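# Carry the spare power supply from shelving to bench

## Task

Take the spare power supply (a slim steel box with a round fan on one end and gold contacts on the other) from the parts shelving and set it on the work bench. When finished, no box may lie on the floor, the gripper must have released it and the robot must have backed away. The robot must not topple or be left leaning, and the box must stay put on its own, not held there by the robot.

## Robot and tools

Robot: TidyBot++, a single-arm mobile base (0.54 m long, 0.50 m wide, 0.38 m tall) on four driven casters. On top sits one seven-joint arm with a two-finger gripper. The shoulder is 0.12 m ahead of the base centre and 0.68 m up. Two cameras: base_camera, fixed on the base and looking forward and down, and wrist_camera, looking along the hand.

Frames: the base frame has its origin on the floor below the base centre, x forward, y left, z up. hand_pose is reported in this frame and marks the point between the finger pads; its z axis runs out along the fingers and the fingers close along its y axis. The odometry frame is the base frame as it stood when the scene began. base_odometry counts wheel rotation only, so slip shows up as movement, and it drifts a few centimetres and degrees over many moves. Heading is positive to the left, from -3.142 to 3.142. base_tilt is in degrees, positive when leaning forward or right, with a fixed error of about 1 degree.

execute_actions: argument actions is a list with zero or one action. An action may hold base, joints or both, plus optional speeds; its motions begin together. base takes one key only, each a relative offset from where the base last measured itself: translate_m (metres, forward positive, -2 to 2), strafe_m (metres, left positive, -2 to 2) or rotate_rad (radians, counter-clockwise from above positive, -6.3 to 6.3). joints is a dictionary of absolute targets by name: joint_1_rad (any angle; positive turns the arm clockwise from above, opposite to rotate_rad), joint_2_rad shoulder (-2.249 to 2.249), joint_3_rad (any angle), joint_4_rad elbow (-2.579 to 2.579), joint_5_rad (any angle), joint_6_rad wrist (-2.099 to 2.099), joint_7_rad (any angle; with the hand down, positive is counter-clockwise from above, and 1.57 makes the fingers open sideways), all in radians, and gripper_pos from 0 (open, about 85 mm gap) to 1 (closed, squeezing about 96 to 120 N per finger). Unbounded joints go the short way, so turn them in steps under half a revolution. speeds caps top speed for that action: translate_m and strafe_m 0.05 to 0.5 m/s, rotate_rad 0.1 to 1.57 rad/s. A base move needing over 8.667 s is refused, as is any call with an unknown key or out-of-range value. Argument cameras: a list of base_camera, wrist_camera or all; omitted or null gives all, an empty list gives none. An empty actions list just reports state and pictures.

Arm geometry: upper arm 0.42 m, forearm 0.31 m, hand 0.31 m. With joint_1_rad 0, joint_3_rad 3.14 and joint_5_rad 0 the arm stays in the base's forward vertical plane; segment angles from vertical are joint_2_rad, joint_2_rad - joint_4_rad, and that minus joint_6_rad. Sum length times sine for reach ahead of the shoulder, length times cosine for height above it. A downward-pointing hand reaches at most about 0.94 m high, and only near the base. The arm begins folded, hand down, sticking out up to 0.08 m past the front.

wait: seconds from 0 to 10; commands nothing and returns state and images. zoom_image: camera (base_camera or wrist_camera) and region [x0, y0, x1, y1] in pixels of that camera's latest image, at most 504 by 504. read_manual: optional section "licences"; returns licence text only. finished_scene: scene, the current scene's number; ends it irrevocably and reports success, so call it only when the box rests on the bench, released, with the robot clear.

Result lines: base_status and joint_status tell how each motion ended. done means reached (for the base, wheels turned as asked, even if slipping). off_target means stopped short and maybe still pushing. contact_stop or time_out means the target was dropped and it holds in place. not_followed with joint command not followed and cause: means a self-collision check blocked the arm targets (gripper still moves); nothing stops the arm hitting the base. A base driving into something pushes hard until timeout and may still claim done. on_its_own lists motion you did not command. motor_effort gives percent of maximum, peak in brackets. Motor temperatures lists one value per arm joint; MOTOR HOT appears from 60 °C and OVER-TEMPERATURE FAULT at 75 °C, after which the arm sinks and unfinished keys read limit_stop_at_motor_heat; resend them. ARM HIT flags a hard hit with the base or itself. A torque fault (joints 1 to 4 limit 104.5 N m, 5 to 7 limit 51.3 N m) freezes the arm and gripper for 10 s while the base carries on. If a result reports a stop, later calls in the same reply are skipped.

Practical cautions: friction leaves joints a bit off target; correct by sending last command plus (wanted minus read). Held loads make the arm sag; never resend the read angle while carrying. Trust the cameras over hand_pose. Closed fingertips reach about 20 mm beyond the hand point. Do not drive while the arm is snagged above about 0.8 m, and avoid sideways shoves on a raised hand: the robot can tip. Pull the arm back or reverse to straighten a lean. Avoid dropping, slamming or hard pushing, and watch for loose objects being nudged. Omitted joints may keep pushing toward old targets.

Each tool is called after "Call:" by a JSON object that holds its "name" and its "arguments".

## Session

Call:
{"name": "execute_actions", "arguments": {"actions": []}}

Scene clock: 0.00 s.
Motor temperatures (°C, as the motors report them): [29 26 27 28 36 36 36]
base_odometry: x=+0.000 y=+0.000 heading=+0.000 (m, m, rad; odometry frame)
base_tilt: forward=+0.0 right=-0.5 (deg)
base_status: not commanded
joint_positions: joint_1_rad=+0.010 joint_2_rad=-0.341 joint_3_rad=+3.135 joint_4_rad=-2.529 joint_5_rad=+0.040 joint_6_rad=-0.820 joint_7_rad=+1.541 gripper_pos=+0.000
joint_status: not commanded
motor_effort: joint_1_rad=+1 joint_2_rad=-1 joint_3_rad=+1 joint_4_rad=+16 joint_5_rad=-1 joint_6_rad=+0 joint_7_rad=-1 (%)
hand_pose: x=+0.2760 y=-0.0086 z=+0.5880 quat_wxyz=(+0.016, +0.998, -0.004, +0.067) (m; base frame)
pictures: base_camera, wrist_camera
Images, in order (width x height): base_camera 644x364, wrist_camera 644x476.

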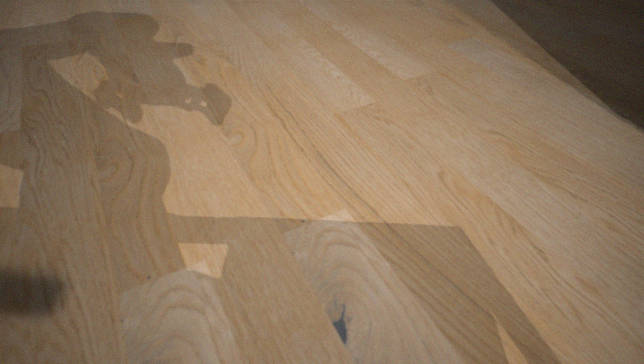

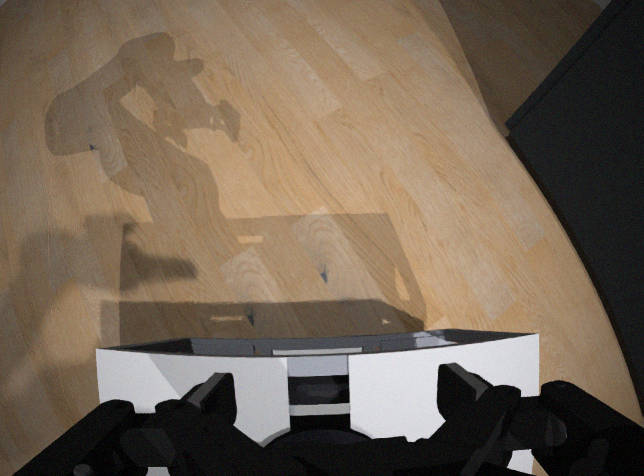

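Call:
{"name": "execute_actions", "arguments": {"actions": [{"joints":{"joint_6_rad":0.45}}], "cameras": ["wrist_camera"]}}

Scene clock: 1.70 s.
Motor temperatures (°C, as the motors report them): [29 26 27 28 36 36 36]
base_odometry: x=+0.000 y=+0.000 heading=+0.000 (m, m, rad; odometry frame)
base_tilt: forward=+0.0 right=-0.5 (deg)
base_status: not commanded
joint_positions: joint_1_rad=+0.010 joint_2_rad=-0.341 joint_3_rad=+3.135 joint_4_rad=-2.529 joint_5_rad=+0.040 joint_6_rad=+0.442 joint_7_rad=+1.541 gripper_pos=+0.000
joint_status: all done
motor_effort: joint_1_rad=+1(1) joint_2_rad=-6(6) joint_3_rad=+2(2) joint_4_rad=+21(21) joint_5_rad=-1(2) joint_6_rad=+7(7) joint_7_rad=-1(0) (%)
hand_pose: x=+0.5409 y=+0.0057 z=+0.8420 quat_wxyz=(-0.002, +0.766, +0.008, +0.642) (m; base frame)
pictures: wrist_camera
camera_calibration (this result's frames):
wrist_camera: T_world_to_cam=[[-0.0036395, -0.999913, -0.0126688, 0.02317], [-0.118719, 0.0130113, -0.992843, 0.962006], [0.992921, -0.00210942, -0.118756, -0.305941], [0, 0, 0, 1]] pos_world=[0.418068, 0.0100057, 0.919082]
Images, in order (width x height): wrist_camera 644x476.

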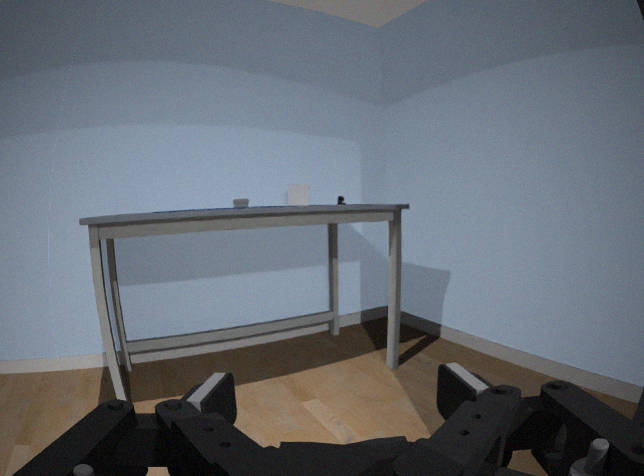

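Call:
{"name": "execute_actions", "arguments": {"actions": [{"joints":{"joint_1_rad":-1.5}}], "cameras": ["wrist_camera"]}}

Call:
{"name": "execute_actions", "arguments": {"actions": [{"joints":{"joint_1_rad":-3.0}}], "cameras": ["wrist_camera"]}}

Scene clock: 5.83 s.
Motor temperatures (°C, as the motors report them): [29 26 27 28 36 36 36]
base_odometry: x=+0.000 y=+0.000 heading=+0.000 (m, m, rad; odometry frame)
base_tilt: forward=+0.0 right=-0.5 (deg)
base_status: not commanded
joint_positions: joint_1_rad=-1.490 joint_2_rad=-0.341 joint_3_rad=+3.135 joint_4_rad=-2.529 joint_5_rad=+0.040 joint_6_rad=+0.442 joint_7_rad=+1.541 gripper_pos=+0.000
joint_status: all done
motor_effort: joint_1_rad=+0(0) joint_2_rad=-6(6) joint_3_rad=+1(2) joint_4_rad=+21(21) joint_5_rad=-1(2) joint_6_rad=+7(7) joint_7_rad=-1(0) (%)
hand_pose: x=+0.1430 y=+0.4213 z=+0.8420 quat_wxyz=(-0.440, +0.555, +0.528, +0.468) (m; base frame)
pictures: wrist_camera
camera_calibration (this result's frames):
wrist_camera: T_world_to_cam=[[0.997179, -0.0739837, -0.0126686, -0.0959275], [-0.0213319, -0.117509, -0.992843, 0.950417], [0.0719654, 0.990312, -0.118756, -0.196348], [0, 0, 0, 1]] pos_world=[0.130061, 0.299031, 0.919082]
Images, in order (width x height): wrist_camera 644x476.

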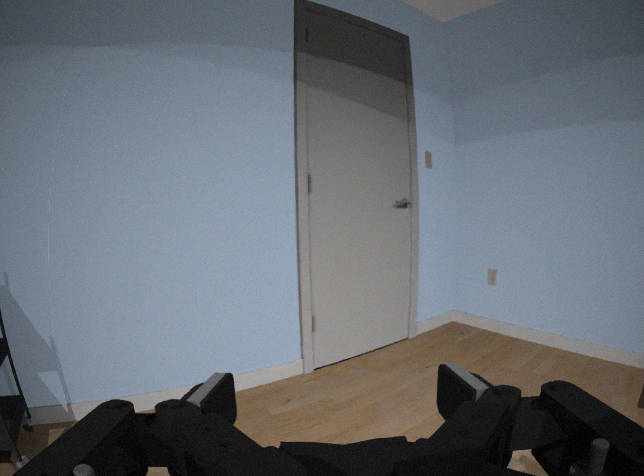

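Scene clock: 8.57 s.
Motor temperatures (°C, as the motors report them): [29 26 27 28 36 36 36]
base_odometry: x=+0.000 y=+0.000 heading=+0.000 (m, m, rad; odometry frame)
base_tilt: forward=+0.0 right=-0.5 (deg)
base_status: not commanded
joint_positions: joint_1_rad=-2.990 joint_2_rad=-0.341 joint_3_rad=+3.135 joint_4_rad=-2.529 joint_5_rad=+0.040 joint_6_rad=+0.442 joint_7_rad=+1.541 gripper_pos=+0.000
joint_status: all done
motor_effort: joint_1_rad=+1(1) joint_2_rad=-6(6) joint_3_rad=+1(2) joint_4_rad=+21(21) joint_5_rad=-1(2) joint_6_rad=+7(7) joint_7_rad=+0(1) (%)
hand_pose: x=-0.2995 y=+0.0538 z=+0.8420 quat_wxyz=(-0.641, +0.046, +0.765, +0.043) (m; base frame)
pictures: wrist_camera
camera_calibration (this result's frames):
wrist_camera: T_world_to_cam=[[0.144367, 0.989443, -0.012669, 0.00555742], [0.115705, -0.0295948, -0.992843, 0.934109], [-0.982736, 0.141868, -0.118756, -0.0708377], [0, 0, 0, 1]] pos_world=[-0.178499, 0.0321956, 0.919082]
Images, in order (width x height): wrist_camera 644x476.

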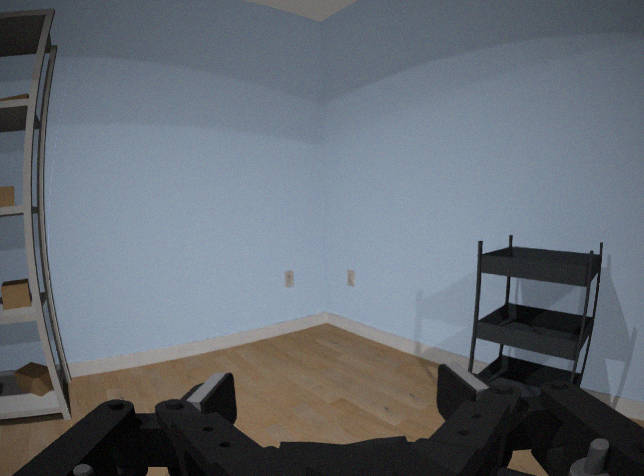

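Call:
{"name": "execute_actions", "arguments": {"actions": [{"joints":{"joint_1_rad":-4.0}}], "cameras": ["wrist_camera"]}}

Scene clock: 10.90 s.
Motor temperatures (°C, as the motors report them): [29 26 27 28 36 36 36]
base_odometry: x=+0.000 y=+0.000 heading=+0.000 (m, m, rad; odometry frame)
base_tilt: forward=+0.0 right=-0.5 (deg)
base_status: not commanded
joint_positions: joint_1_rad=-3.990 joint_2_rad=-0.341 joint_3_rad=+3.135 joint_4_rad=-2.529 joint_5_rad=+0.040 joint_6_rad=+0.442 joint_7_rad=+1.541 gripper_pos=+0.000
joint_status: all done
motor_effort: joint_1_rad=+1(1) joint_2_rad=-6(6) joint_3_rad=+1(2) joint_4_rad=+21(21) joint_5_rad=-2(2) joint_6_rad=+7(7) joint_7_rad=-1(0) (%)
hand_pose: x=-0.1523 y=-0.3232 z=+0.8420 quat_wxyz=(-0.583, -0.326, +0.694, -0.270) (m; base frame)
pictures: wrist_camera
camera_calibration (this result's frames):
wrist_camera: T_world_to_cam=[[-0.754681, 0.65597, -0.0126688, 0.112544], [0.0874072, 0.0813855, -0.992843, 0.937477], [-0.650244, -0.750387, -0.118757, -0.110404], [0, 0, 0, 1]] pos_world=[-0.0687971, -0.232968, 0.919081]
Images, in order (width x height): wrist_camera 644x476.

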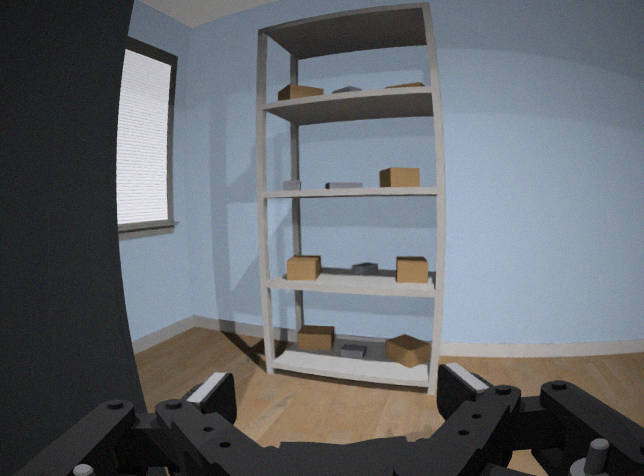

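Call:
{"name": "zoom_image", "arguments": {"camera": "wrist_camera", "region": [250, 60, 450, 210]}}

Call:
{"name": "zoom_image", "arguments": {"camera": "wrist_camera", "region": [250, 240, 450, 400]}}

Region (250, 60, 450, 210) of wrist_camera's 644x476 image, scaled by 2.520; it fills the top 378 rows of this view, and the rest is white.

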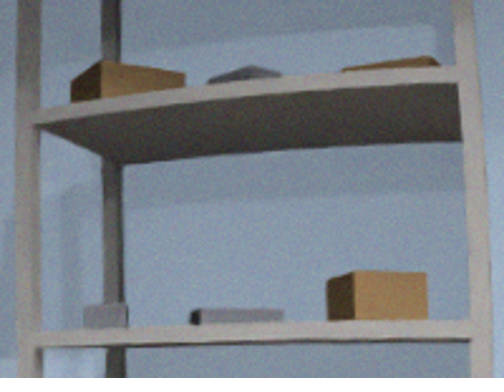

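Region (250, 240, 450, 400) of wrist_camera's 644x476 image, scaled by 2.520; it fills the top 403 rows of this view, and the rest is white.

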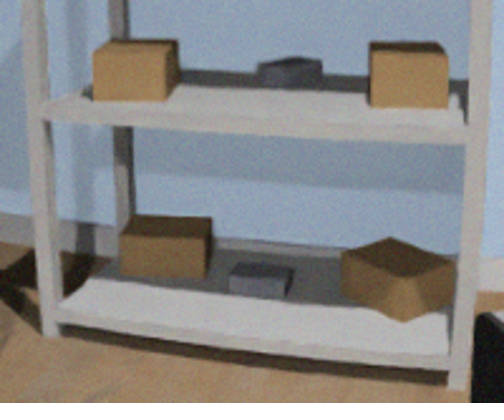

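Call:
{"name": "execute_actions", "arguments": {"actions": [{"base":{"rotate_rad":-2.611},"joints":{"joint_1_rad":-6.283,"joint_2_rad":-0.3,"joint_4_rad":-1.55,"joint_6_rad":-0.6,"joint_5_rad":0,"joint_7_rad":1.57}}], "cameras": []}}

Call:
{"name": "execute_actions", "arguments": {"actions": [{"base":{"translate_m":1.05}}]}}

Scene clock: 15.07 s.
Motor temperatures (°C, as the motors report them): [29 26 27 28 36 36 36]
base_odometry: x=+0.000 y=+0.000 heading=-2.610 (m, m, rad; odometry frame)
base_tilt: forward=+0.0 right=-0.5 (deg)
base_status: done
joint_positions: joint_1_rad=-6.275 joint_2_rad=-0.323 joint_3_rad=+3.135 joint_4_rad=-1.573 joint_5_rad=+0.025 joint_6_rad=-0.568 joint_7_rad=+1.541 gripper_pos=+0.000
joint_status: all done
motor_effort: joint_1_rad=+1(1) joint_2_rad=-8(9) joint_3_rad=+1(2) joint_4_rad=+23(23) joint_5_rad=-1(2) joint_6_rad=+7(8) joint_7_rad=-1(0) (%)
hand_pose: x=+0.5854 y=-0.0025 z=+1.1039 quat_wxyz=(-0.004, -0.789, +0.007, -0.615) (m; base frame)
pictures: none
No camera images: the call's "cameras" was empty. Leave "cameras" out to get every camera's image.

Scene clock: 18.53 s.
Motor temperatures (°C, as the motors report them): [29 26 27 28 36 36 36]
base_odometry: x=-0.906 y=-0.531 heading=-2.611 (m, m, rad; odometry frame)
base_tilt: forward=+0.0 right=-0.5 (deg)
base_status: done
joint_positions: joint_1_rad=-6.275 joint_2_rad=-0.307 joint_3_rad=+3.135 joint_4_rad=-1.570 joint_5_rad=+0.024 joint_6_rad=-0.572 joint_7_rad=+1.541 gripper_pos=+0.000
joint_status: not commanded
motor_effort: joint_1_rad=+1(1) joint_2_rad=-9(11) joint_3_rad=+1(2) joint_4_rad=+23(23) joint_5_rad=-2(2) joint_6_rad=+7(7) joint_7_rad=-1(1) (%)
hand_pose: x=+0.5918 y=-0.0025 z=+1.0969 quat_wxyz=(-0.004, -0.794, +0.007, -0.608) (m; base frame)
pictures: base_camera, wrist_camera
camera_calibration (this result's frames):
wrist_camera: T_world_to_cam=[[-0.0365891, -0.999125, -0.0202715, 0.0461996], [-0.205162, 0.0273632, -0.978345, 1.25653], [0.978044, -0.0316379, -0.205984, -0.221796], [0, 0, 0, 1]] pos_world=[0.476409, 0.00475939, 1.18457]
Images, in order (width x height): base_camera 644x364, wrist_camera 644x476.

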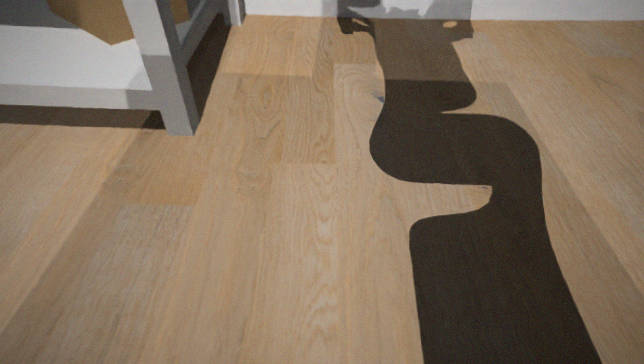

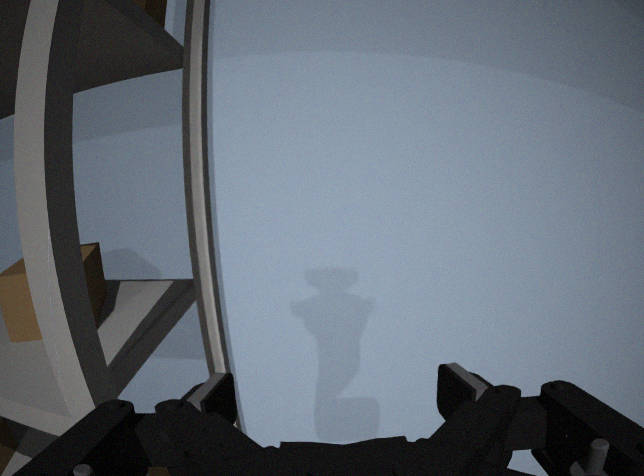

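Call:
{"name": "execute_actions", "arguments": {"actions": [{"base":{"translate_m":0.06},"joints":{"joint_2_rad":-0.65,"joint_4_rad":-1.75,"joint_6_rad":-0.75}}], "cameras": []}}

Call:
{"name": "execute_actions", "arguments": {"actions": [{"base":{"strafe_m":0.65}}]}}

Scene clock: 20.20 s.
Motor temperatures (°C, as the motors report them): [29 26 27 28 36 36 36]
base_odometry: x=-0.958 y=-0.561 heading=-2.612 (m, m, rad; odometry frame)
base_tilt: forward=+0.0 right=-0.5 (deg)
base_status: done
joint_positions: joint_1_rad=-6.275 joint_2_rad=-0.648 joint_3_rad=+3.135 joint_4_rad=-1.725 joint_5_rad=+0.024 joint_6_rad=-0.718 joint_7_rad=+1.541 gripper_pos=+0.000
joint_status: all done
motor_effort: joint_1_rad=+1(0) joint_2_rad=+3(10) joint_3_rad=+2(2) joint_4_rad=+22(23) joint_5_rad=-2(1) joint_6_rad=+7(7) joint_7_rad=+0(0) (%)
hand_pose: x=+0.4451 y=-0.0027 z=+1.0973 quat_wxyz=(-0.005, -0.782, +0.009, -0.624) (m; base frame)
pictures: none
No camera images: the call's "cameras" was empty. Leave "cameras" out to get every camera's image.

Scene clock: 22.87 s.
Motor temperatures (°C, as the motors report them): [29 26 27 28 36 36 36]
base_odometry: x=-0.630 y=-1.122 heading=-2.613 (m, m, rad; odometry frame)
base_tilt: forward=+0.0 right=-0.5 (deg)
base_status: done
joint_positions: joint_1_rad=-6.275 joint_2_rad=-0.648 joint_3_rad=+3.135 joint_4_rad=-1.726 joint_5_rad=+0.022 joint_6_rad=-0.719 joint_7_rad=+1.541 gripper_pos=+0.000
joint_status: not commanded
motor_effort: joint_1_rad=+1(1) joint_2_rad=+3(3) joint_3_rad=+2(4) joint_4_rad=+22(22) joint_5_rad=-1(1) joint_6_rad=+7(7) joint_7_rad=-1(1) (%)
hand_pose: x=+0.4452 y=-0.0021 z=+1.0962 quat_wxyz=(-0.004, -0.782, +0.009, -0.623) (m; base frame)
pictures: base_camera, wrist_camera
camera_calibration (this result's frames):
wrist_camera: T_world_to_cam=[[-0.0385681, -0.998991, -0.0230209, 0.0451801], [-0.167869, 0.0291881, -0.985377, 1.21686], [0.985055, -0.0341396, -0.168825, -0.122355], [0, 0, 0, 1]] pos_world=[0.326543, 0.0054394, 1.17945]
Images, in order (width x height): base_camera 644x364, wrist_camera 644x476.

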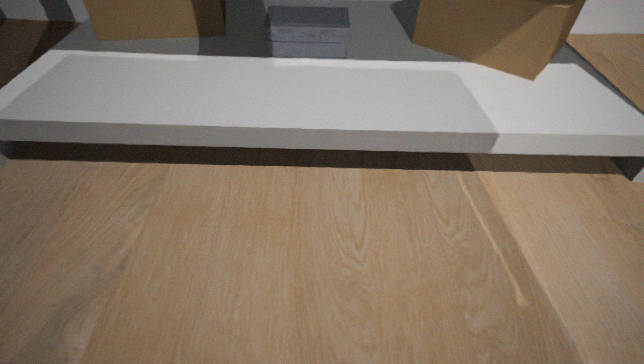

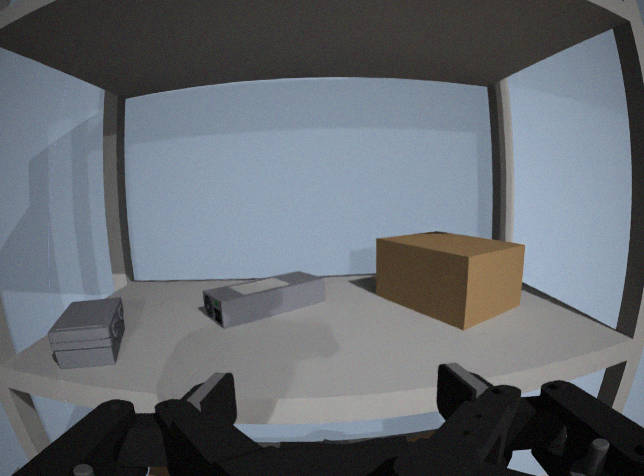

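Call:
{"name": "zoom_image", "arguments": {"camera": "wrist_camera", "region": [184, 250, 352, 350]}}

Region (184, 250, 352, 350) of wrist_camera's 644x476 image, scaled by 3.000; it fills the top 300 rows of this view, and the rest is white.

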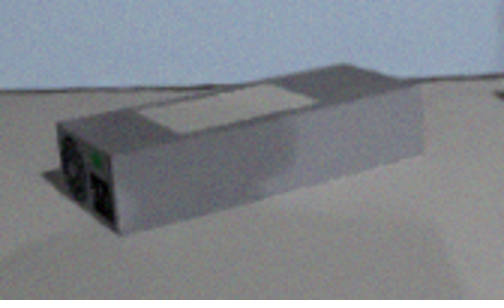

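Call:
{"name": "execute_actions", "arguments": {"actions": [{"base":{"strafe_m":0.27},"joints":{"joint_2_rad":0.22,"joint_4_rad":-0.60,"joint_5_rad":0.618,"joint_6_rad":-1.74,"joint_7_rad":0.9}}]}}

Scene clock: 28.07 s.
Motor temperatures (°C, as the motors report them): [29 26 27 28 36 36 36]
base_odometry: x=-0.494 y=-1.356 heading=-2.613 (m, m, rad; odometry frame)
base_tilt: forward=+0.0 right=-0.5 (deg)
base_status: done
joint_positions: joint_1_rad=-6.276 joint_2_rad=+0.205 joint_3_rad=+3.132 joint_4_rad=-0.624 joint_5_rad=+0.594 joint_6_rad=-1.709 joint_7_rad=+0.931 gripper_pos=+0.000
joint_status: all done
motor_effort: joint_1_rad=+1(1) joint_2_rad=-20(21) joint_3_rad=+1(4) joint_4_rad=+16(22) joint_5_rad=+3(2) joint_6_rad=+4(7) joint_7_rad=-1(2) (%)
hand_pose: x=+0.5779 y=-0.1707 z=+1.0883 quat_wxyz=(-0.161, -0.828, +0.404, -0.353) (m; base frame)
pictures: base_camera, wrist_camera
camera_calibration (this result's frames):
wrist_camera: T_world_to_cam=[[-0.799095, -0.600698, -0.0246827, 0.39098], [-0.380882, 0.53759, -0.752281, 1.19251], [0.465163, -0.591742, -0.65838, 0.477853], [0, 0, 0, 1]] pos_world=[0.544354, -0.123452, 1.22136]
Images, in order (width x height): base_camera 644x364, wrist_camera 644x476.

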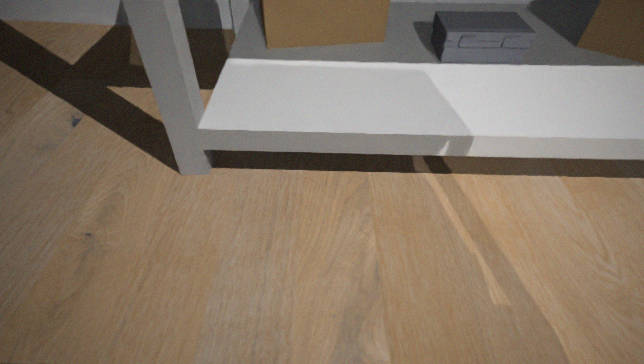

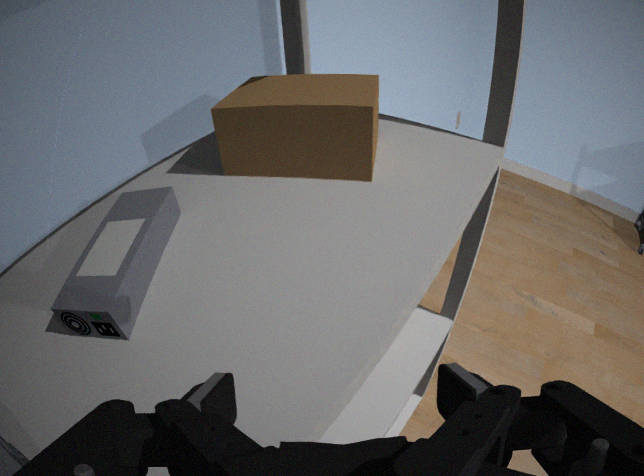

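Call:
{"name": "execute_actions", "arguments": {"actions": [{"base":{"translate_m":0.24},"speeds":{"translate_m":0.2}}]}}

Scene clock: 30.13 s.
Motor temperatures (°C, as the motors report them): [29 26 27 28 36 36 36]
base_odometry: x=-0.701 y=-1.477 heading=-2.612 (m, m, rad; odometry frame)
base_tilt: forward=+0.0 right=-0.5 (deg)
base_status: done
joint_positions: joint_1_rad=-6.276 joint_2_rad=+0.216 joint_3_rad=+3.132 joint_4_rad=-0.621 joint_5_rad=+0.596 joint_6_rad=-1.710 joint_7_rad=+0.931 gripper_pos=+0.000
joint_status: not commanded
motor_effort: joint_1_rad=+1(0) joint_2_rad=-21(24) joint_3_rad=+1(2) joint_4_rad=+17(18) joint_5_rad=+3(2) joint_6_rad=+4(4) joint_7_rad=+0(1) (%)
hand_pose: x=+0.5819 y=-0.1713 z=+1.0842 quat_wxyz=(-0.163, -0.830, +0.404, -0.349) (m; base frame)
pictures: base_camera, wrist_camera
camera_calibration (this result's frames):
wrist_camera: T_world_to_cam=[[-0.800449, -0.599176, -0.016449, 0.385827], [-0.386942, 0.537491, -0.749253, 1.19146], [0.457775, -0.593374, -0.66208, 0.481028], [0, 0, 0, 1]] pos_world=[0.549658, -0.123794, 1.21753]
Images, in order (width x height): base_camera 644x364, wrist_camera 644x476.

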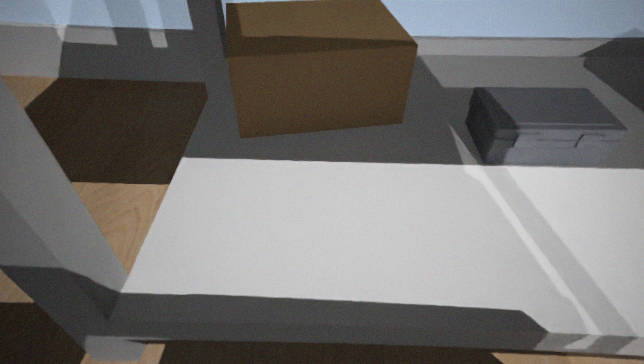

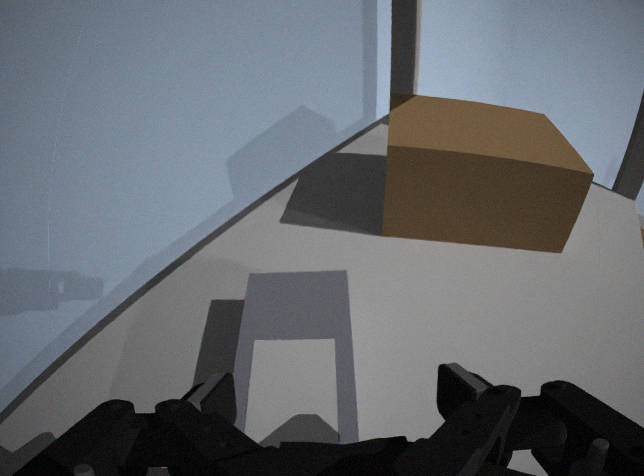

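Call:
{"name": "execute_actions", "arguments": {"actions": [{"base":{"translate_m":0.029},"joints":{"joint_2_rad":0.14,"joint_4_rad":-0.86,"joint_6_rad":-1.57,"joint_7_rad":0.835}}]}}

Scene clock: 32.10 s.
Motor temperatures (°C, as the motors report them): [29 26 27 28 36 36 36]
base_odometry: x=-0.726 y=-1.492 heading=-2.612 (m, m, rad; odometry frame)
base_tilt: forward=+0.0 right=-0.5 (deg)
base_status: done
joint_positions: joint_1_rad=-6.276 joint_2_rad=+0.160 joint_3_rad=+3.132 joint_4_rad=-0.838 joint_5_rad=+0.596 joint_6_rad=-1.601 joint_7_rad=+0.867 gripper_pos=+0.000
joint_status: all done
motor_effort: joint_1_rad=+1(1) joint_2_rad=-20(23) joint_3_rad=+1(2) joint_4_rad=+18(18) joint_5_rad=+3(3) joint_6_rad=+3(5) joint_7_rad=-1(0) (%)
hand_pose: x=+0.5823 y=-0.1726 z=+1.0454 quat_wxyz=(-0.174, -0.835, +0.398, -0.337) (m; base frame)
pictures: base_camera, wrist_camera
camera_calibration (this result's frames):
wrist_camera: T_world_to_cam=[[-0.798379, -0.601892, 0.0177966, 0.347269], [-0.414983, 0.528558, -0.740551, 1.16896], [0.436325, -0.598625, -0.671765, 0.476063], [0, 0, 0, 1]] pos_world=[0.554632, -0.12386, 1.17929]
Images, in order (width x height): base_camera 644x364, wrist_camera 644x476.

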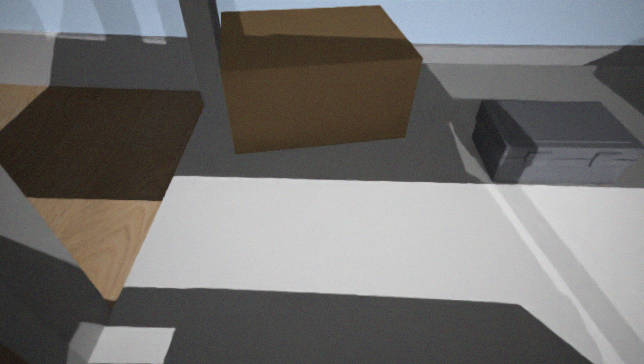

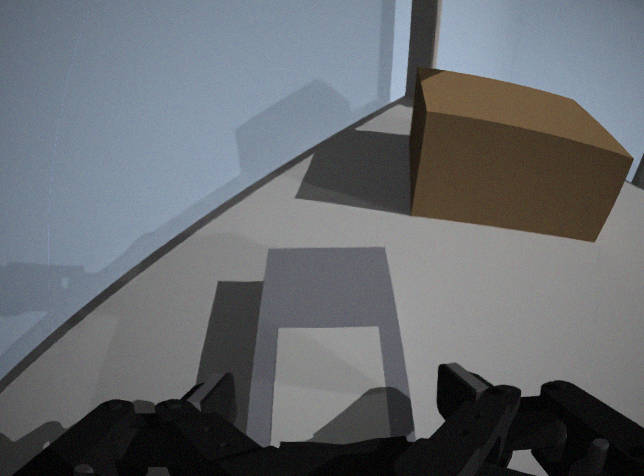

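Call:
{"name": "execute_actions", "arguments": {"actions": [{"joints":{"joint_2_rad":0.083,"joint_4_rad":-1.058,"joint_6_rad":-1.435,"joint_7_rad":0.74}}], "cameras": ["wrist_camera"]}}

Scene clock: 33.57 s.
Motor temperatures (°C, as the motors report them): [29 26 27 28 36 36 36]
base_odometry: x=-0.726 y=-1.492 heading=-2.612 (m, m, rad; odometry frame)
base_tilt: forward=+0.0 right=-0.5 (deg)
base_status: not commanded
joint_positions: joint_1_rad=-6.276 joint_2_rad=+0.106 joint_3_rad=+3.132 joint_4_rad=-1.037 joint_5_rad=+0.596 joint_6_rad=-1.466 joint_7_rad=+0.772 gripper_pos=+0.000
joint_status: all done
motor_effort: joint_1_rad=+1(0) joint_2_rad=-19(20) joint_3_rad=+1(1) joint_4_rad=+19(19) joint_5_rad=+3(3) joint_6_rad=+3(3) joint_7_rad=-1(0) (%)
hand_pose: x=+0.5859 y=-0.1715 z=+1.0105 quat_wxyz=(-0.168, -0.832, +0.401, -0.344) (m; base frame)
pictures: wrist_camera
camera_calibration (this result's frames):
wrist_camera: T_world_to_cam=[[-0.799392, -0.600808, -0.0011889, 0.371442], [-0.399004, 0.532363, -0.746583, 1.14137], [0.449186, -0.596338, -0.665292, 0.438002], [0, 0, 0, 1]] pos_world=[0.555595, -0.123262, 1.14397]
Images, in order (width x height): wrist_camera 644x476.

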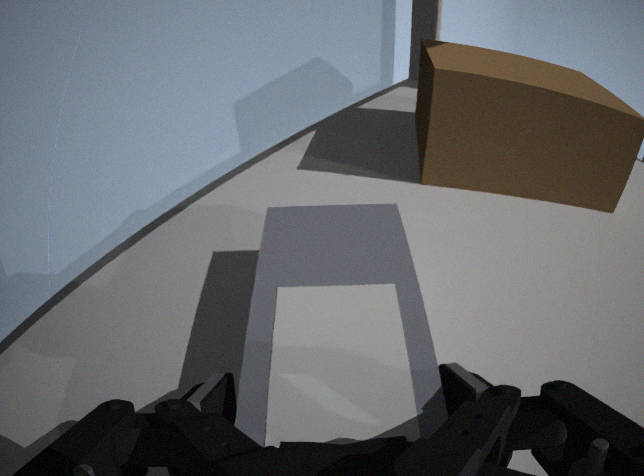

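Call:
{"name": "execute_actions", "arguments": {"actions": [{"joints":{"gripper_pos":1.0}}], "cameras": ["wrist_camera"]}}

Scene clock: 34.77 s.
Motor temperatures (°C, as the motors report them): [29 26 27 28 36 36 36]
base_odometry: x=-0.726 y=-1.492 heading=-2.612 (m, m, rad; odometry frame)
base_tilt: forward=+0.0 right=-0.5 (deg)
base_status: not commanded
joint_positions: joint_1_rad=-6.277 joint_2_rad=+0.104 joint_3_rad=+3.132 joint_4_rad=-1.037 joint_5_rad=+0.597 joint_6_rad=-1.466 joint_7_rad=+0.772 gripper_pos=+0.179
joint_status: gripper_pos off_target (ended at +0.179, target +1.000)
motor_effort: joint_1_rad=+1(2) joint_2_rad=-20(21) joint_3_rad=+1(3) joint_4_rad=+20(21) joint_5_rad=+2(5) joint_6_rad=+3(5) joint_7_rad=-1(1) (%)
hand_pose: x=+0.5852 y=-0.1715 z=+1.0116 quat_wxyz=(-0.168, -0.832, +0.401, -0.345) (m; base frame)
pictures: wrist_camera
camera_calibration (this result's frames):
wrist_camera: T_world_to_cam=[[-0.799281, -0.600954, -0.00202783, 0.371578], [-0.397535, 0.531254, -0.748155, 1.14252], [0.450684, -0.59718, -0.663521, 0.436219], [0, 0, 0, 1]] pos_world=[0.554588, -0.123163, 1.14497]
Images, in order (width x height): wrist_camera 644x476.

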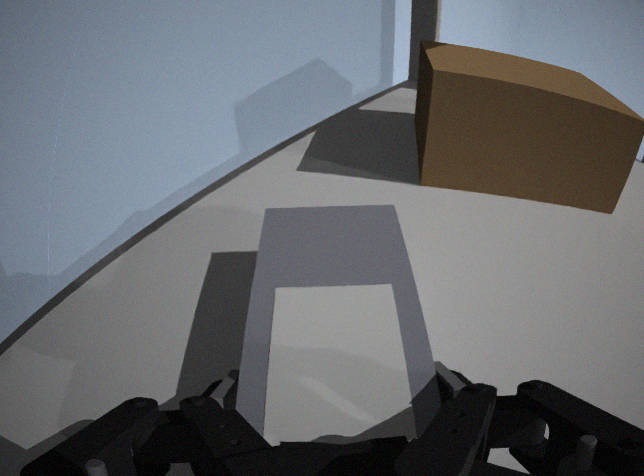

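Call:
{"name": "execute_actions", "arguments": {"actions": [{"joints":{"joint_2_rad":0.12,"joint_4_rad":-0.77,"joint_6_rad":-1.6,"joint_7_rad":0.89}}], "cameras": ["wrist_camera"]}}

Scene clock: 36.23 s.
Motor temperatures (°C, as the motors report them): [29 26 27 28 36 36 36]
base_odometry: x=-0.726 y=-1.492 heading=-2.612 (m, m, rad; odometry frame)
base_tilt: forward=+0.0 right=-0.5 (deg)
base_status: not commanded
joint_positions: joint_1_rad=-6.277 joint_2_rad=+0.144 joint_3_rad=+3.132 joint_4_rad=-0.820 joint_5_rad=+0.597 joint_6_rad=-1.597 joint_7_rad=+0.858 gripper_pos=+0.179
joint_status: joint_4_rad off_target (ended at -0.820, target -0.770); the others done
motor_effort: joint_1_rad=+0(0) joint_2_rad=-26(28) joint_3_rad=+2(2) joint_4_rad=+24(26) joint_5_rad=+6(8) joint_6_rad=+8(8) joint_7_rad=+0(1) (%)
hand_pose: x=+0.5783 y=-0.1727 z=+1.0609 quat_wxyz=(-0.166, -0.827, +0.404, -0.354) (m; base frame)
pictures: wrist_camera
camera_calibration (this result's frames):
wrist_camera: T_world_to_cam=[[-0.801167, -0.598187, -0.0174027, 0.383371], [-0.380372, 0.531461, -0.75688, 1.17664], [0.462005, -0.599768, -0.653323, 0.45354], [0, 0, 0, 1]] pos_world=[0.545168, -0.123993, 1.19356]
Images, in order (width x height): wrist_camera 644x476.

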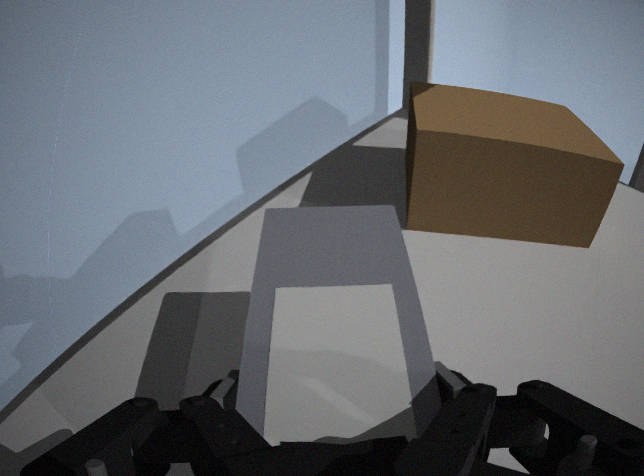

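Call:
{"name": "execute_actions", "arguments": {"actions": [{"base":{"translate_m":-0.29},"joints":{"joint_2_rad":-0.25,"joint_4_rad":-1.17},"speeds":{"translate_m":0.3}}]}}

Scene clock: 38.47 s.
Motor temperatures (°C, as the motors report them): [29 26 27 28 36 36 36]
base_odometry: x=-0.476 y=-1.346 heading=-2.612 (m, m, rad; odometry frame)
base_tilt: forward=+0.0 right=-0.5 (deg)
base_status: done
joint_positions: joint_1_rad=-6.279 joint_2_rad=-0.235 joint_3_rad=+3.133 joint_4_rad=-1.179 joint_5_rad=+0.597 joint_6_rad=-1.607 joint_7_rad=+0.858 gripper_pos=+0.179
joint_status: all done
motor_effort: joint_1_rad=+0(2) joint_2_rad=-10(31) joint_3_rad=+0(2) joint_4_rad=+24(25) joint_5_rad=+6(9) joint_6_rad=+8(9) joint_7_rad=-1(1) (%)
hand_pose: x=+0.4183 y=-0.1715 z=+1.0607 quat_wxyz=(-0.164, -0.824, +0.406, -0.359) (m; base frame)
pictures: base_camera, wrist_camera
camera_calibration (this result's frames):
wrist_camera: T_world_to_cam=[[-0.80303, -0.595312, -0.0273076, 0.267596], [-0.3691, 0.532817, -0.761493, 1.11539], [0.467876, -0.601422, -0.647598, 0.51921], [0, 0, 0, 1]] pos_world=[0.383653, -0.122734, 1.19291]
Images, in order (width x height): base_camera 644x364, wrist_camera 644x476.

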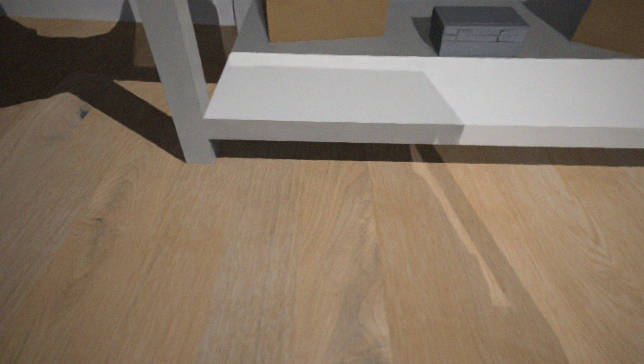

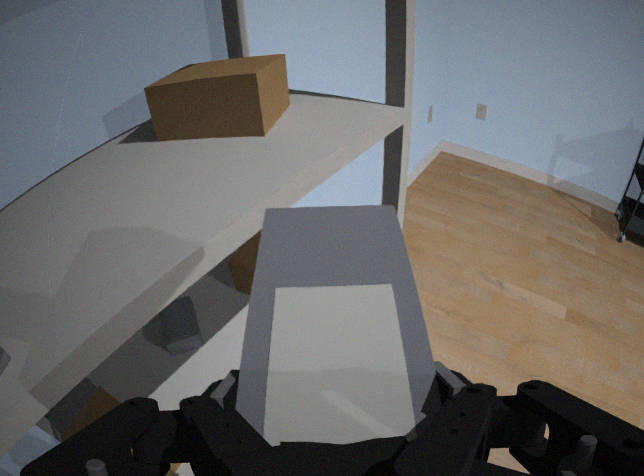

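Call:
{"name": "execute_actions", "arguments": {"actions": [{"base":{"strafe_m":-0.53},"joints":{"joint_1_rad":-4.9}}], "cameras": []}}

Call:
{"name": "execute_actions", "arguments": {"actions": [{"base":{"translate_m":-2.0},"joints":{"joint_1_rad":-3.13,"joint_5_rad":-0.03,"joint_6_rad":-1.36,"joint_7_rad":1.6}}]}}

Scene clock: 41.40 s.
Motor temperatures (°C, as the motors report them): [29 26 27 28 36 36 36]
base_odometry: x=-0.743 y=-0.888 heading=-2.613 (m, m, rad; odometry frame)
base_tilt: forward=+0.0 right=-0.5 (deg)
base_status: done
joint_positions: joint_1_rad=-4.909 joint_2_rad=-0.228 joint_3_rad=+3.135 joint_4_rad=-1.181 joint_5_rad=+0.597 joint_6_rad=-1.607 joint_7_rad=+0.858 gripper_pos=+0.179
joint_status: all done
motor_effort: joint_1_rad=+1(2) joint_2_rad=-10(14) joint_3_rad=+0(2) joint_4_rad=+24(25) joint_5_rad=+6(8) joint_6_rad=+8(8) joint_7_rad=-1(1) (%)
hand_pose: x=+0.0101 y=-0.3296 z=+1.0579 quat_wxyz=(-0.353, -0.382, +0.837, -0.170) (m; base frame)
pictures: none
No camera images: the call's "cameras" was empty. Leave "cameras" out to get every camera's image.

Scene clock: 46.77 s.
Motor temperatures (°C, as the motors report them): [29 26 27 28 36 36 36]
base_odometry: x=+0.983 y=+0.123 heading=-2.612 (m, m, rad; odometry frame)
base_tilt: forward=+0.0 right=-0.5 (deg)
base_status: done
joint_positions: joint_1_rad=-3.139 joint_2_rad=-0.222 joint_3_rad=+3.134 joint_4_rad=-1.186 joint_5_rad=-0.004 joint_6_rad=-1.421 joint_7_rad=+1.568 gripper_pos=+0.179
joint_status: joint_6_rad off_target (ended at -1.421, target -1.360); the others done
motor_effort: joint_1_rad=+1(3) joint_2_rad=-14(16) joint_3_rad=+2(3) joint_4_rad=+26(27) joint_5_rad=-1(8) joint_6_rad=+10(11) joint_7_rad=-1(2) (%)
hand_pose: x=-0.2601 y=-0.0050 z=+1.0449 quat_wxyz=(-0.369, -0.002, +0.929, -0.003) (m; base frame)
pictures: base_camera, wrist_camera
camera_calibration (this result's frames):
wrist_camera: T_world_to_cam=[[0.0211393, 0.999746, -0.00778221, 0.0234667], [0.687527, -0.0201879, -0.725878, 0.999063], [-0.725851, 0.00999408, -0.68778, 0.661129], [0, 0, 0, 1]] pos_world=[-0.207498, -0.00989912, 1.18009]
Images, in order (width x height): base_camera 644x364, wrist_camera 644x476.

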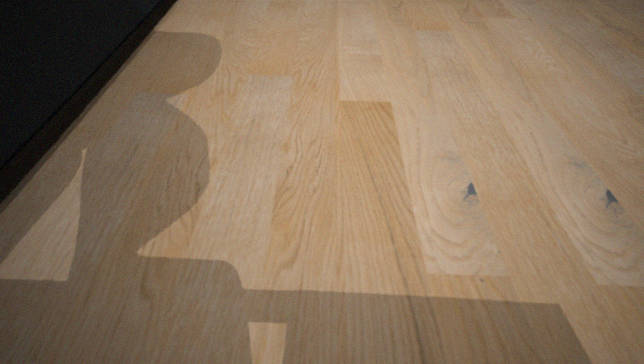

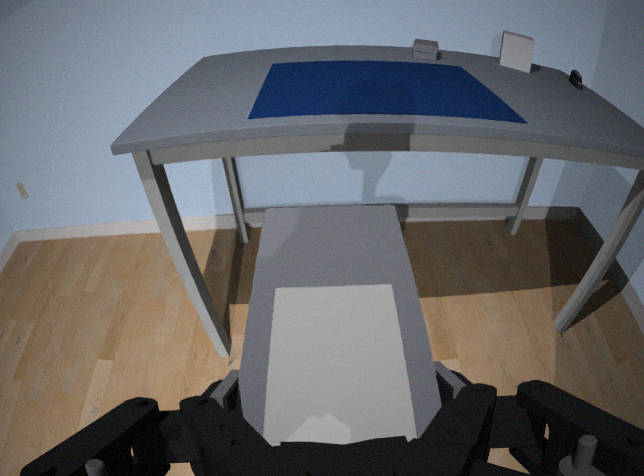

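Call:
{"name": "execute_actions", "arguments": {"actions": [{"base":{"translate_m":-0.63},"joints":{"joint_2_rad":0.05,"joint_4_rad":-1.13,"joint_6_rad":-1.045}}], "cameras": ["wrist_camera"]}}

Scene clock: 49.60 s.
Motor temperatures (°C, as the motors report them): [29 26 27 28 36 36 36]
base_odometry: x=+1.526 y=+0.441 heading=-2.612 (m, m, rad; odometry frame)
base_tilt: forward=-0.1 right=-0.5 (deg)
base_status: done
joint_positions: joint_1_rad=-3.139 joint_2_rad=+0.101 joint_3_rad=+3.134 joint_4_rad=-1.186 joint_5_rad=-0.004 joint_6_rad=-1.106 joint_7_rad=+1.568 gripper_pos=+0.179
joint_status: joint_2_rad off_target (ended at +0.101, target +0.050); joint_4_rad off_target (ended at -1.186, target -1.130); joint_6_rad off_target (ended at -1.106, target -1.045)
motor_effort: joint_1_rad=+0(0) joint_2_rad=-29(33) joint_3_rad=+1(2) joint_4_rad=+30(32) joint_5_rad=-1(2) joint_6_rad=+10(11) joint_7_rad=-1(0) (%)
hand_pose: x=-0.4371 y=-0.0051 z=+0.9602 quat_wxyz=(-0.366, -0.001, +0.931, -0.004) (m; base frame)
pictures: wrist_camera
camera_calibration (this result's frames):
wrist_camera: T_world_to_cam=[[0.0221448, 0.999697, -0.0107118, 0.0298784], [0.693033, -0.0230723, -0.720536, 1.05652], [-0.720565, 0.00853249, -0.693334, 0.482027], [0, 0, 0, 1]] pos_world=[-0.385535, -0.00960587, 1.09579]
Images, in order (width x height): wrist_camera 644x476.

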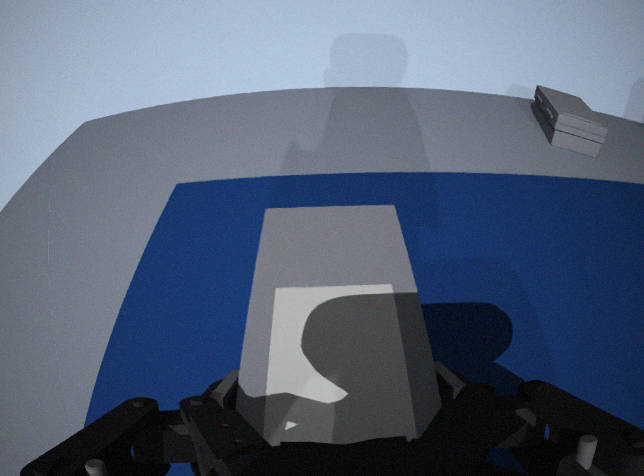

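Call:
{"name": "execute_actions", "arguments": {"actions": [{"joints":{"joint_4_rad":-1.26,"joint_6_rad":-0.92}}], "cameras": ["wrist_camera"]}}

Scene clock: 50.77 s.
Motor temperatures (°C, as the motors report them): [29 26 27 28 36 36 36]
base_odometry: x=+1.526 y=+0.441 heading=-2.612 (m, m, rad; odometry frame)
base_tilt: forward=-0.1 right=-0.5 (deg)
base_status: not commanded
joint_positions: joint_1_rad=-3.139 joint_2_rad=+0.099 joint_3_rad=+3.134 joint_4_rad=-1.283 joint_5_rad=-0.004 joint_6_rad=-0.983 joint_7_rad=+1.568 gripper_pos=+0.179
joint_status: joint_6_rad off_target (ended at -0.983, target -0.920); the others done
motor_effort: joint_1_rad=+0(1) joint_2_rad=-30(30) joint_3_rad=+1(1) joint_4_rad=+30(31) joint_5_rad=-2(2) joint_6_rad=+10(11) joint_7_rad=+0(1) (%)
hand_pose: x=-0.4496 y=-0.0051 z=+0.9373 quat_wxyz=(-0.379, +0.000, +0.926, -0.004) (m; base frame)
pictures: wrist_camera
camera_calibration (this result's frames):
wrist_camera: T_world_to_cam=[[0.022242, 0.999687, -0.0114699, 0.0306655], [0.672527, -0.02345, -0.739701, 1.05742], [-0.739738, 0.00873865, -0.672838, 0.429315], [0, 0, 0, 1]] pos_world=[-0.394248, -0.00961097, 1.07139]
Images, in order (width x height): wrist_camera 644x476.

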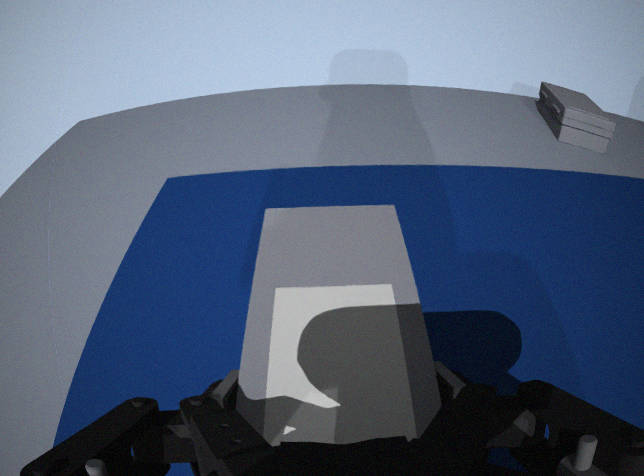

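Call:
{"name": "execute_actions", "arguments": {"actions": [{"joints":{"joint_4_rad":-1.32,"joint_6_rad":-0.85}}], "cameras": ["wrist_camera"]}}

Scene clock: 51.57 s.
Motor temperatures (°C, as the motors report them): [29 26 27 28 36 36 36]
base_odometry: x=+1.526 y=+0.441 heading=-2.612 (m, m, rad; odometry frame)
base_tilt: forward=-0.1 right=-0.5 (deg)
base_status: not commanded
joint_positions: joint_1_rad=-3.139 joint_2_rad=+0.086 joint_3_rad=+3.134 joint_4_rad=-1.326 joint_5_rad=-0.004 joint_6_rad=-0.914 joint_7_rad=+1.568 gripper_pos=+0.179
joint_status: joint_6_rad off_target (ended at -0.914, target -0.850); the others done
motor_effort: joint_1_rad=+0(0) joint_2_rad=-26(30) joint_3_rad=+1(1) joint_4_rad=+28(30) joint_5_rad=-2(2) joint_6_rad=+10(10) joint_7_rad=-1(1) (%)
hand_pose: x=-0.4542 y=-0.0051 z=+0.9375 quat_wxyz=(-0.397, +0.000, +0.918, -0.004) (m; base frame)
pictures: wrist_camera
camera_calibration (this result's frames):
wrist_camera: T_world_to_cam=[[0.0220276, 0.99968, -0.0124459, 0.0315877], [0.642722, -0.0236954, -0.765733, 1.07156], [-0.765783, 0.00886803, -0.643038, 0.386303], [0, 0, 0, 1]] pos_world=[-0.393584, -0.00961235, 1.06933]
Images, in order (width x height): wrist_camera 644x476.

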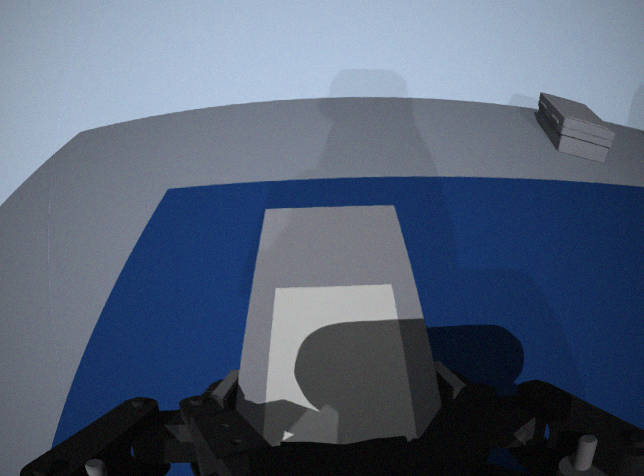

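Call:
{"name": "execute_actions", "arguments": {"actions": [{"joints":{"joint_6_rad":-0.95}}], "cameras": []}}

Call:
{"name": "execute_actions", "arguments": {"actions": [{"joints":{"gripper_pos":0}}], "cameras": ["wrist_camera"]}}

Scene clock: 52.20 s.
Motor temperatures (°C, as the motors report them): [29 26 27 28 36 36 36]
base_odometry: x=+1.526 y=+0.441 heading=-2.612 (m, m, rad; odometry frame)
base_tilt: forward=-0.1 right=-0.5 (deg)
base_status: not commanded
joint_positions: joint_1_rad=-3.139 joint_2_rad=+0.085 joint_3_rad=+3.134 joint_4_rad=-1.324 joint_5_rad=-0.004 joint_6_rad=-0.924 joint_7_rad=+1.570 gripper_pos=+0.179
joint_status: all done
motor_effort: joint_1_rad=+1(1) joint_2_rad=-24(25) joint_3_rad=+2(1) joint_4_rad=+23(28) joint_5_rad=-2(2) joint_6_rad=+5(10) joint_7_rad=-1(1) (%)
hand_pose: x=-0.4521 y=-0.0051 z=+0.9367 quat_wxyz=(-0.393, -0.001, +0.919, -0.003) (m; base frame)
pictures: none
No camera images: the call's "cameras" was empty. Leave "cameras" out to get every camera's image.

Scene clock: 53.47 s.
Motor temperatures (°C, as the motors report them): [29 26 27 28 36 36 36]
base_odometry: x=+1.526 y=+0.441 heading=-2.612 (m, m, rad; odometry frame)
base_tilt: forward=+0.0 right=-0.5 (deg)
base_status: not commanded
joint_positions: joint_1_rad=-3.139 joint_2_rad=+0.065 joint_3_rad=+3.134 joint_4_rad=-1.324 joint_5_rad=-0.004 joint_6_rad=-0.925 joint_7_rad=+1.570 gripper_pos=+0.000
joint_status: all done
motor_effort: joint_1_rad=+0(1) joint_2_rad=-20(26) joint_3_rad=+1(1) joint_4_rad=+22(25) joint_5_rad=-2(2) joint_6_rad=+5(6) joint_7_rad=+0(0) (%)
hand_pose: x=-0.4468 y=-0.0051 z=+0.9481 quat_wxyz=(-0.402, -0.001, +0.915, -0.003) (m; base frame)
pictures: wrist_camera
camera_calibration (this result's frames):
wrist_camera: T_world_to_cam=[[0.0205681, 0.999725, -0.011258, 0.0297944], [0.633431, -0.0217424, -0.773493, 1.0781], [-0.773526, 0.00877818, -0.633704, 0.38644], [0, 0, 0, 1]] pos_world=[-0.384595, -0.00973782, 1.07913]
Images, in order (width x height): wrist_camera 644x476.

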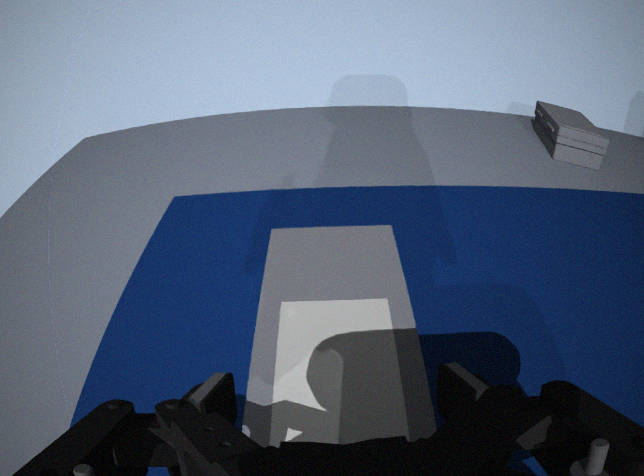

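Call:
{"name": "execute_actions", "arguments": {"actions": [{"base":{"translate_m":0.5},"joints":{"joint_2_rad":-0.3}}]}}

Scene clock: 56.03 s.
Motor temperatures (°C, as the motors report them): [29 26 27 28 36 36 36]
base_odometry: x=+1.094 y=+0.189 heading=-2.613 (m, m, rad; odometry frame)
base_tilt: forward=+0.0 right=-0.5 (deg)
base_status: done
joint_positions: joint_1_rad=-3.137 joint_2_rad=-0.302 joint_3_rad=+3.134 joint_4_rad=-1.323 joint_5_rad=-0.008 joint_6_rad=-0.925 joint_7_rad=+1.570 gripper_pos=+0.000
joint_status: all done
motor_effort: joint_1_rad=+1(1) joint_2_rad=-7(25) joint_3_rad=+1(1) joint_4_rad=+21(24) joint_5_rad=-2(3) joint_6_rad=+7(7) joint_7_rad=-1(0) (%)
hand_pose: x=-0.3133 y=-0.0051 z=+1.1341 quat_wxyz=(-0.563, -0.001, +0.826, -0.004) (m; base frame)
pictures: base_camera, wrist_camera
camera_calibration (this result's frames):
wrist_camera: T_world_to_cam=[[0.0161524, 0.999669, -0.0200321, 0.0377113], [0.312521, -0.0240785, -0.949606, 1.23656], [-0.949774, 0.00907799, -0.312806, 0.188434], [0, 0, 0, 1]] pos_world=[-0.20809, -0.00963487, 1.23394]
Images, in order (width x height): base_camera 644x364, wrist_camera 644x476.

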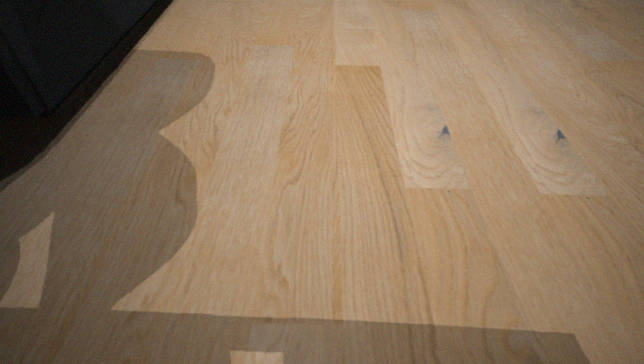

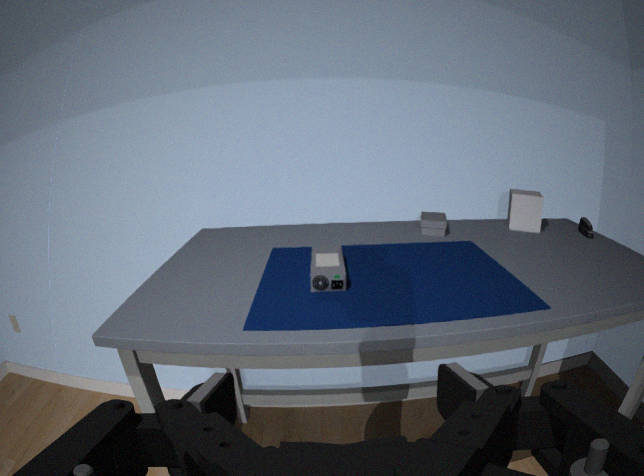

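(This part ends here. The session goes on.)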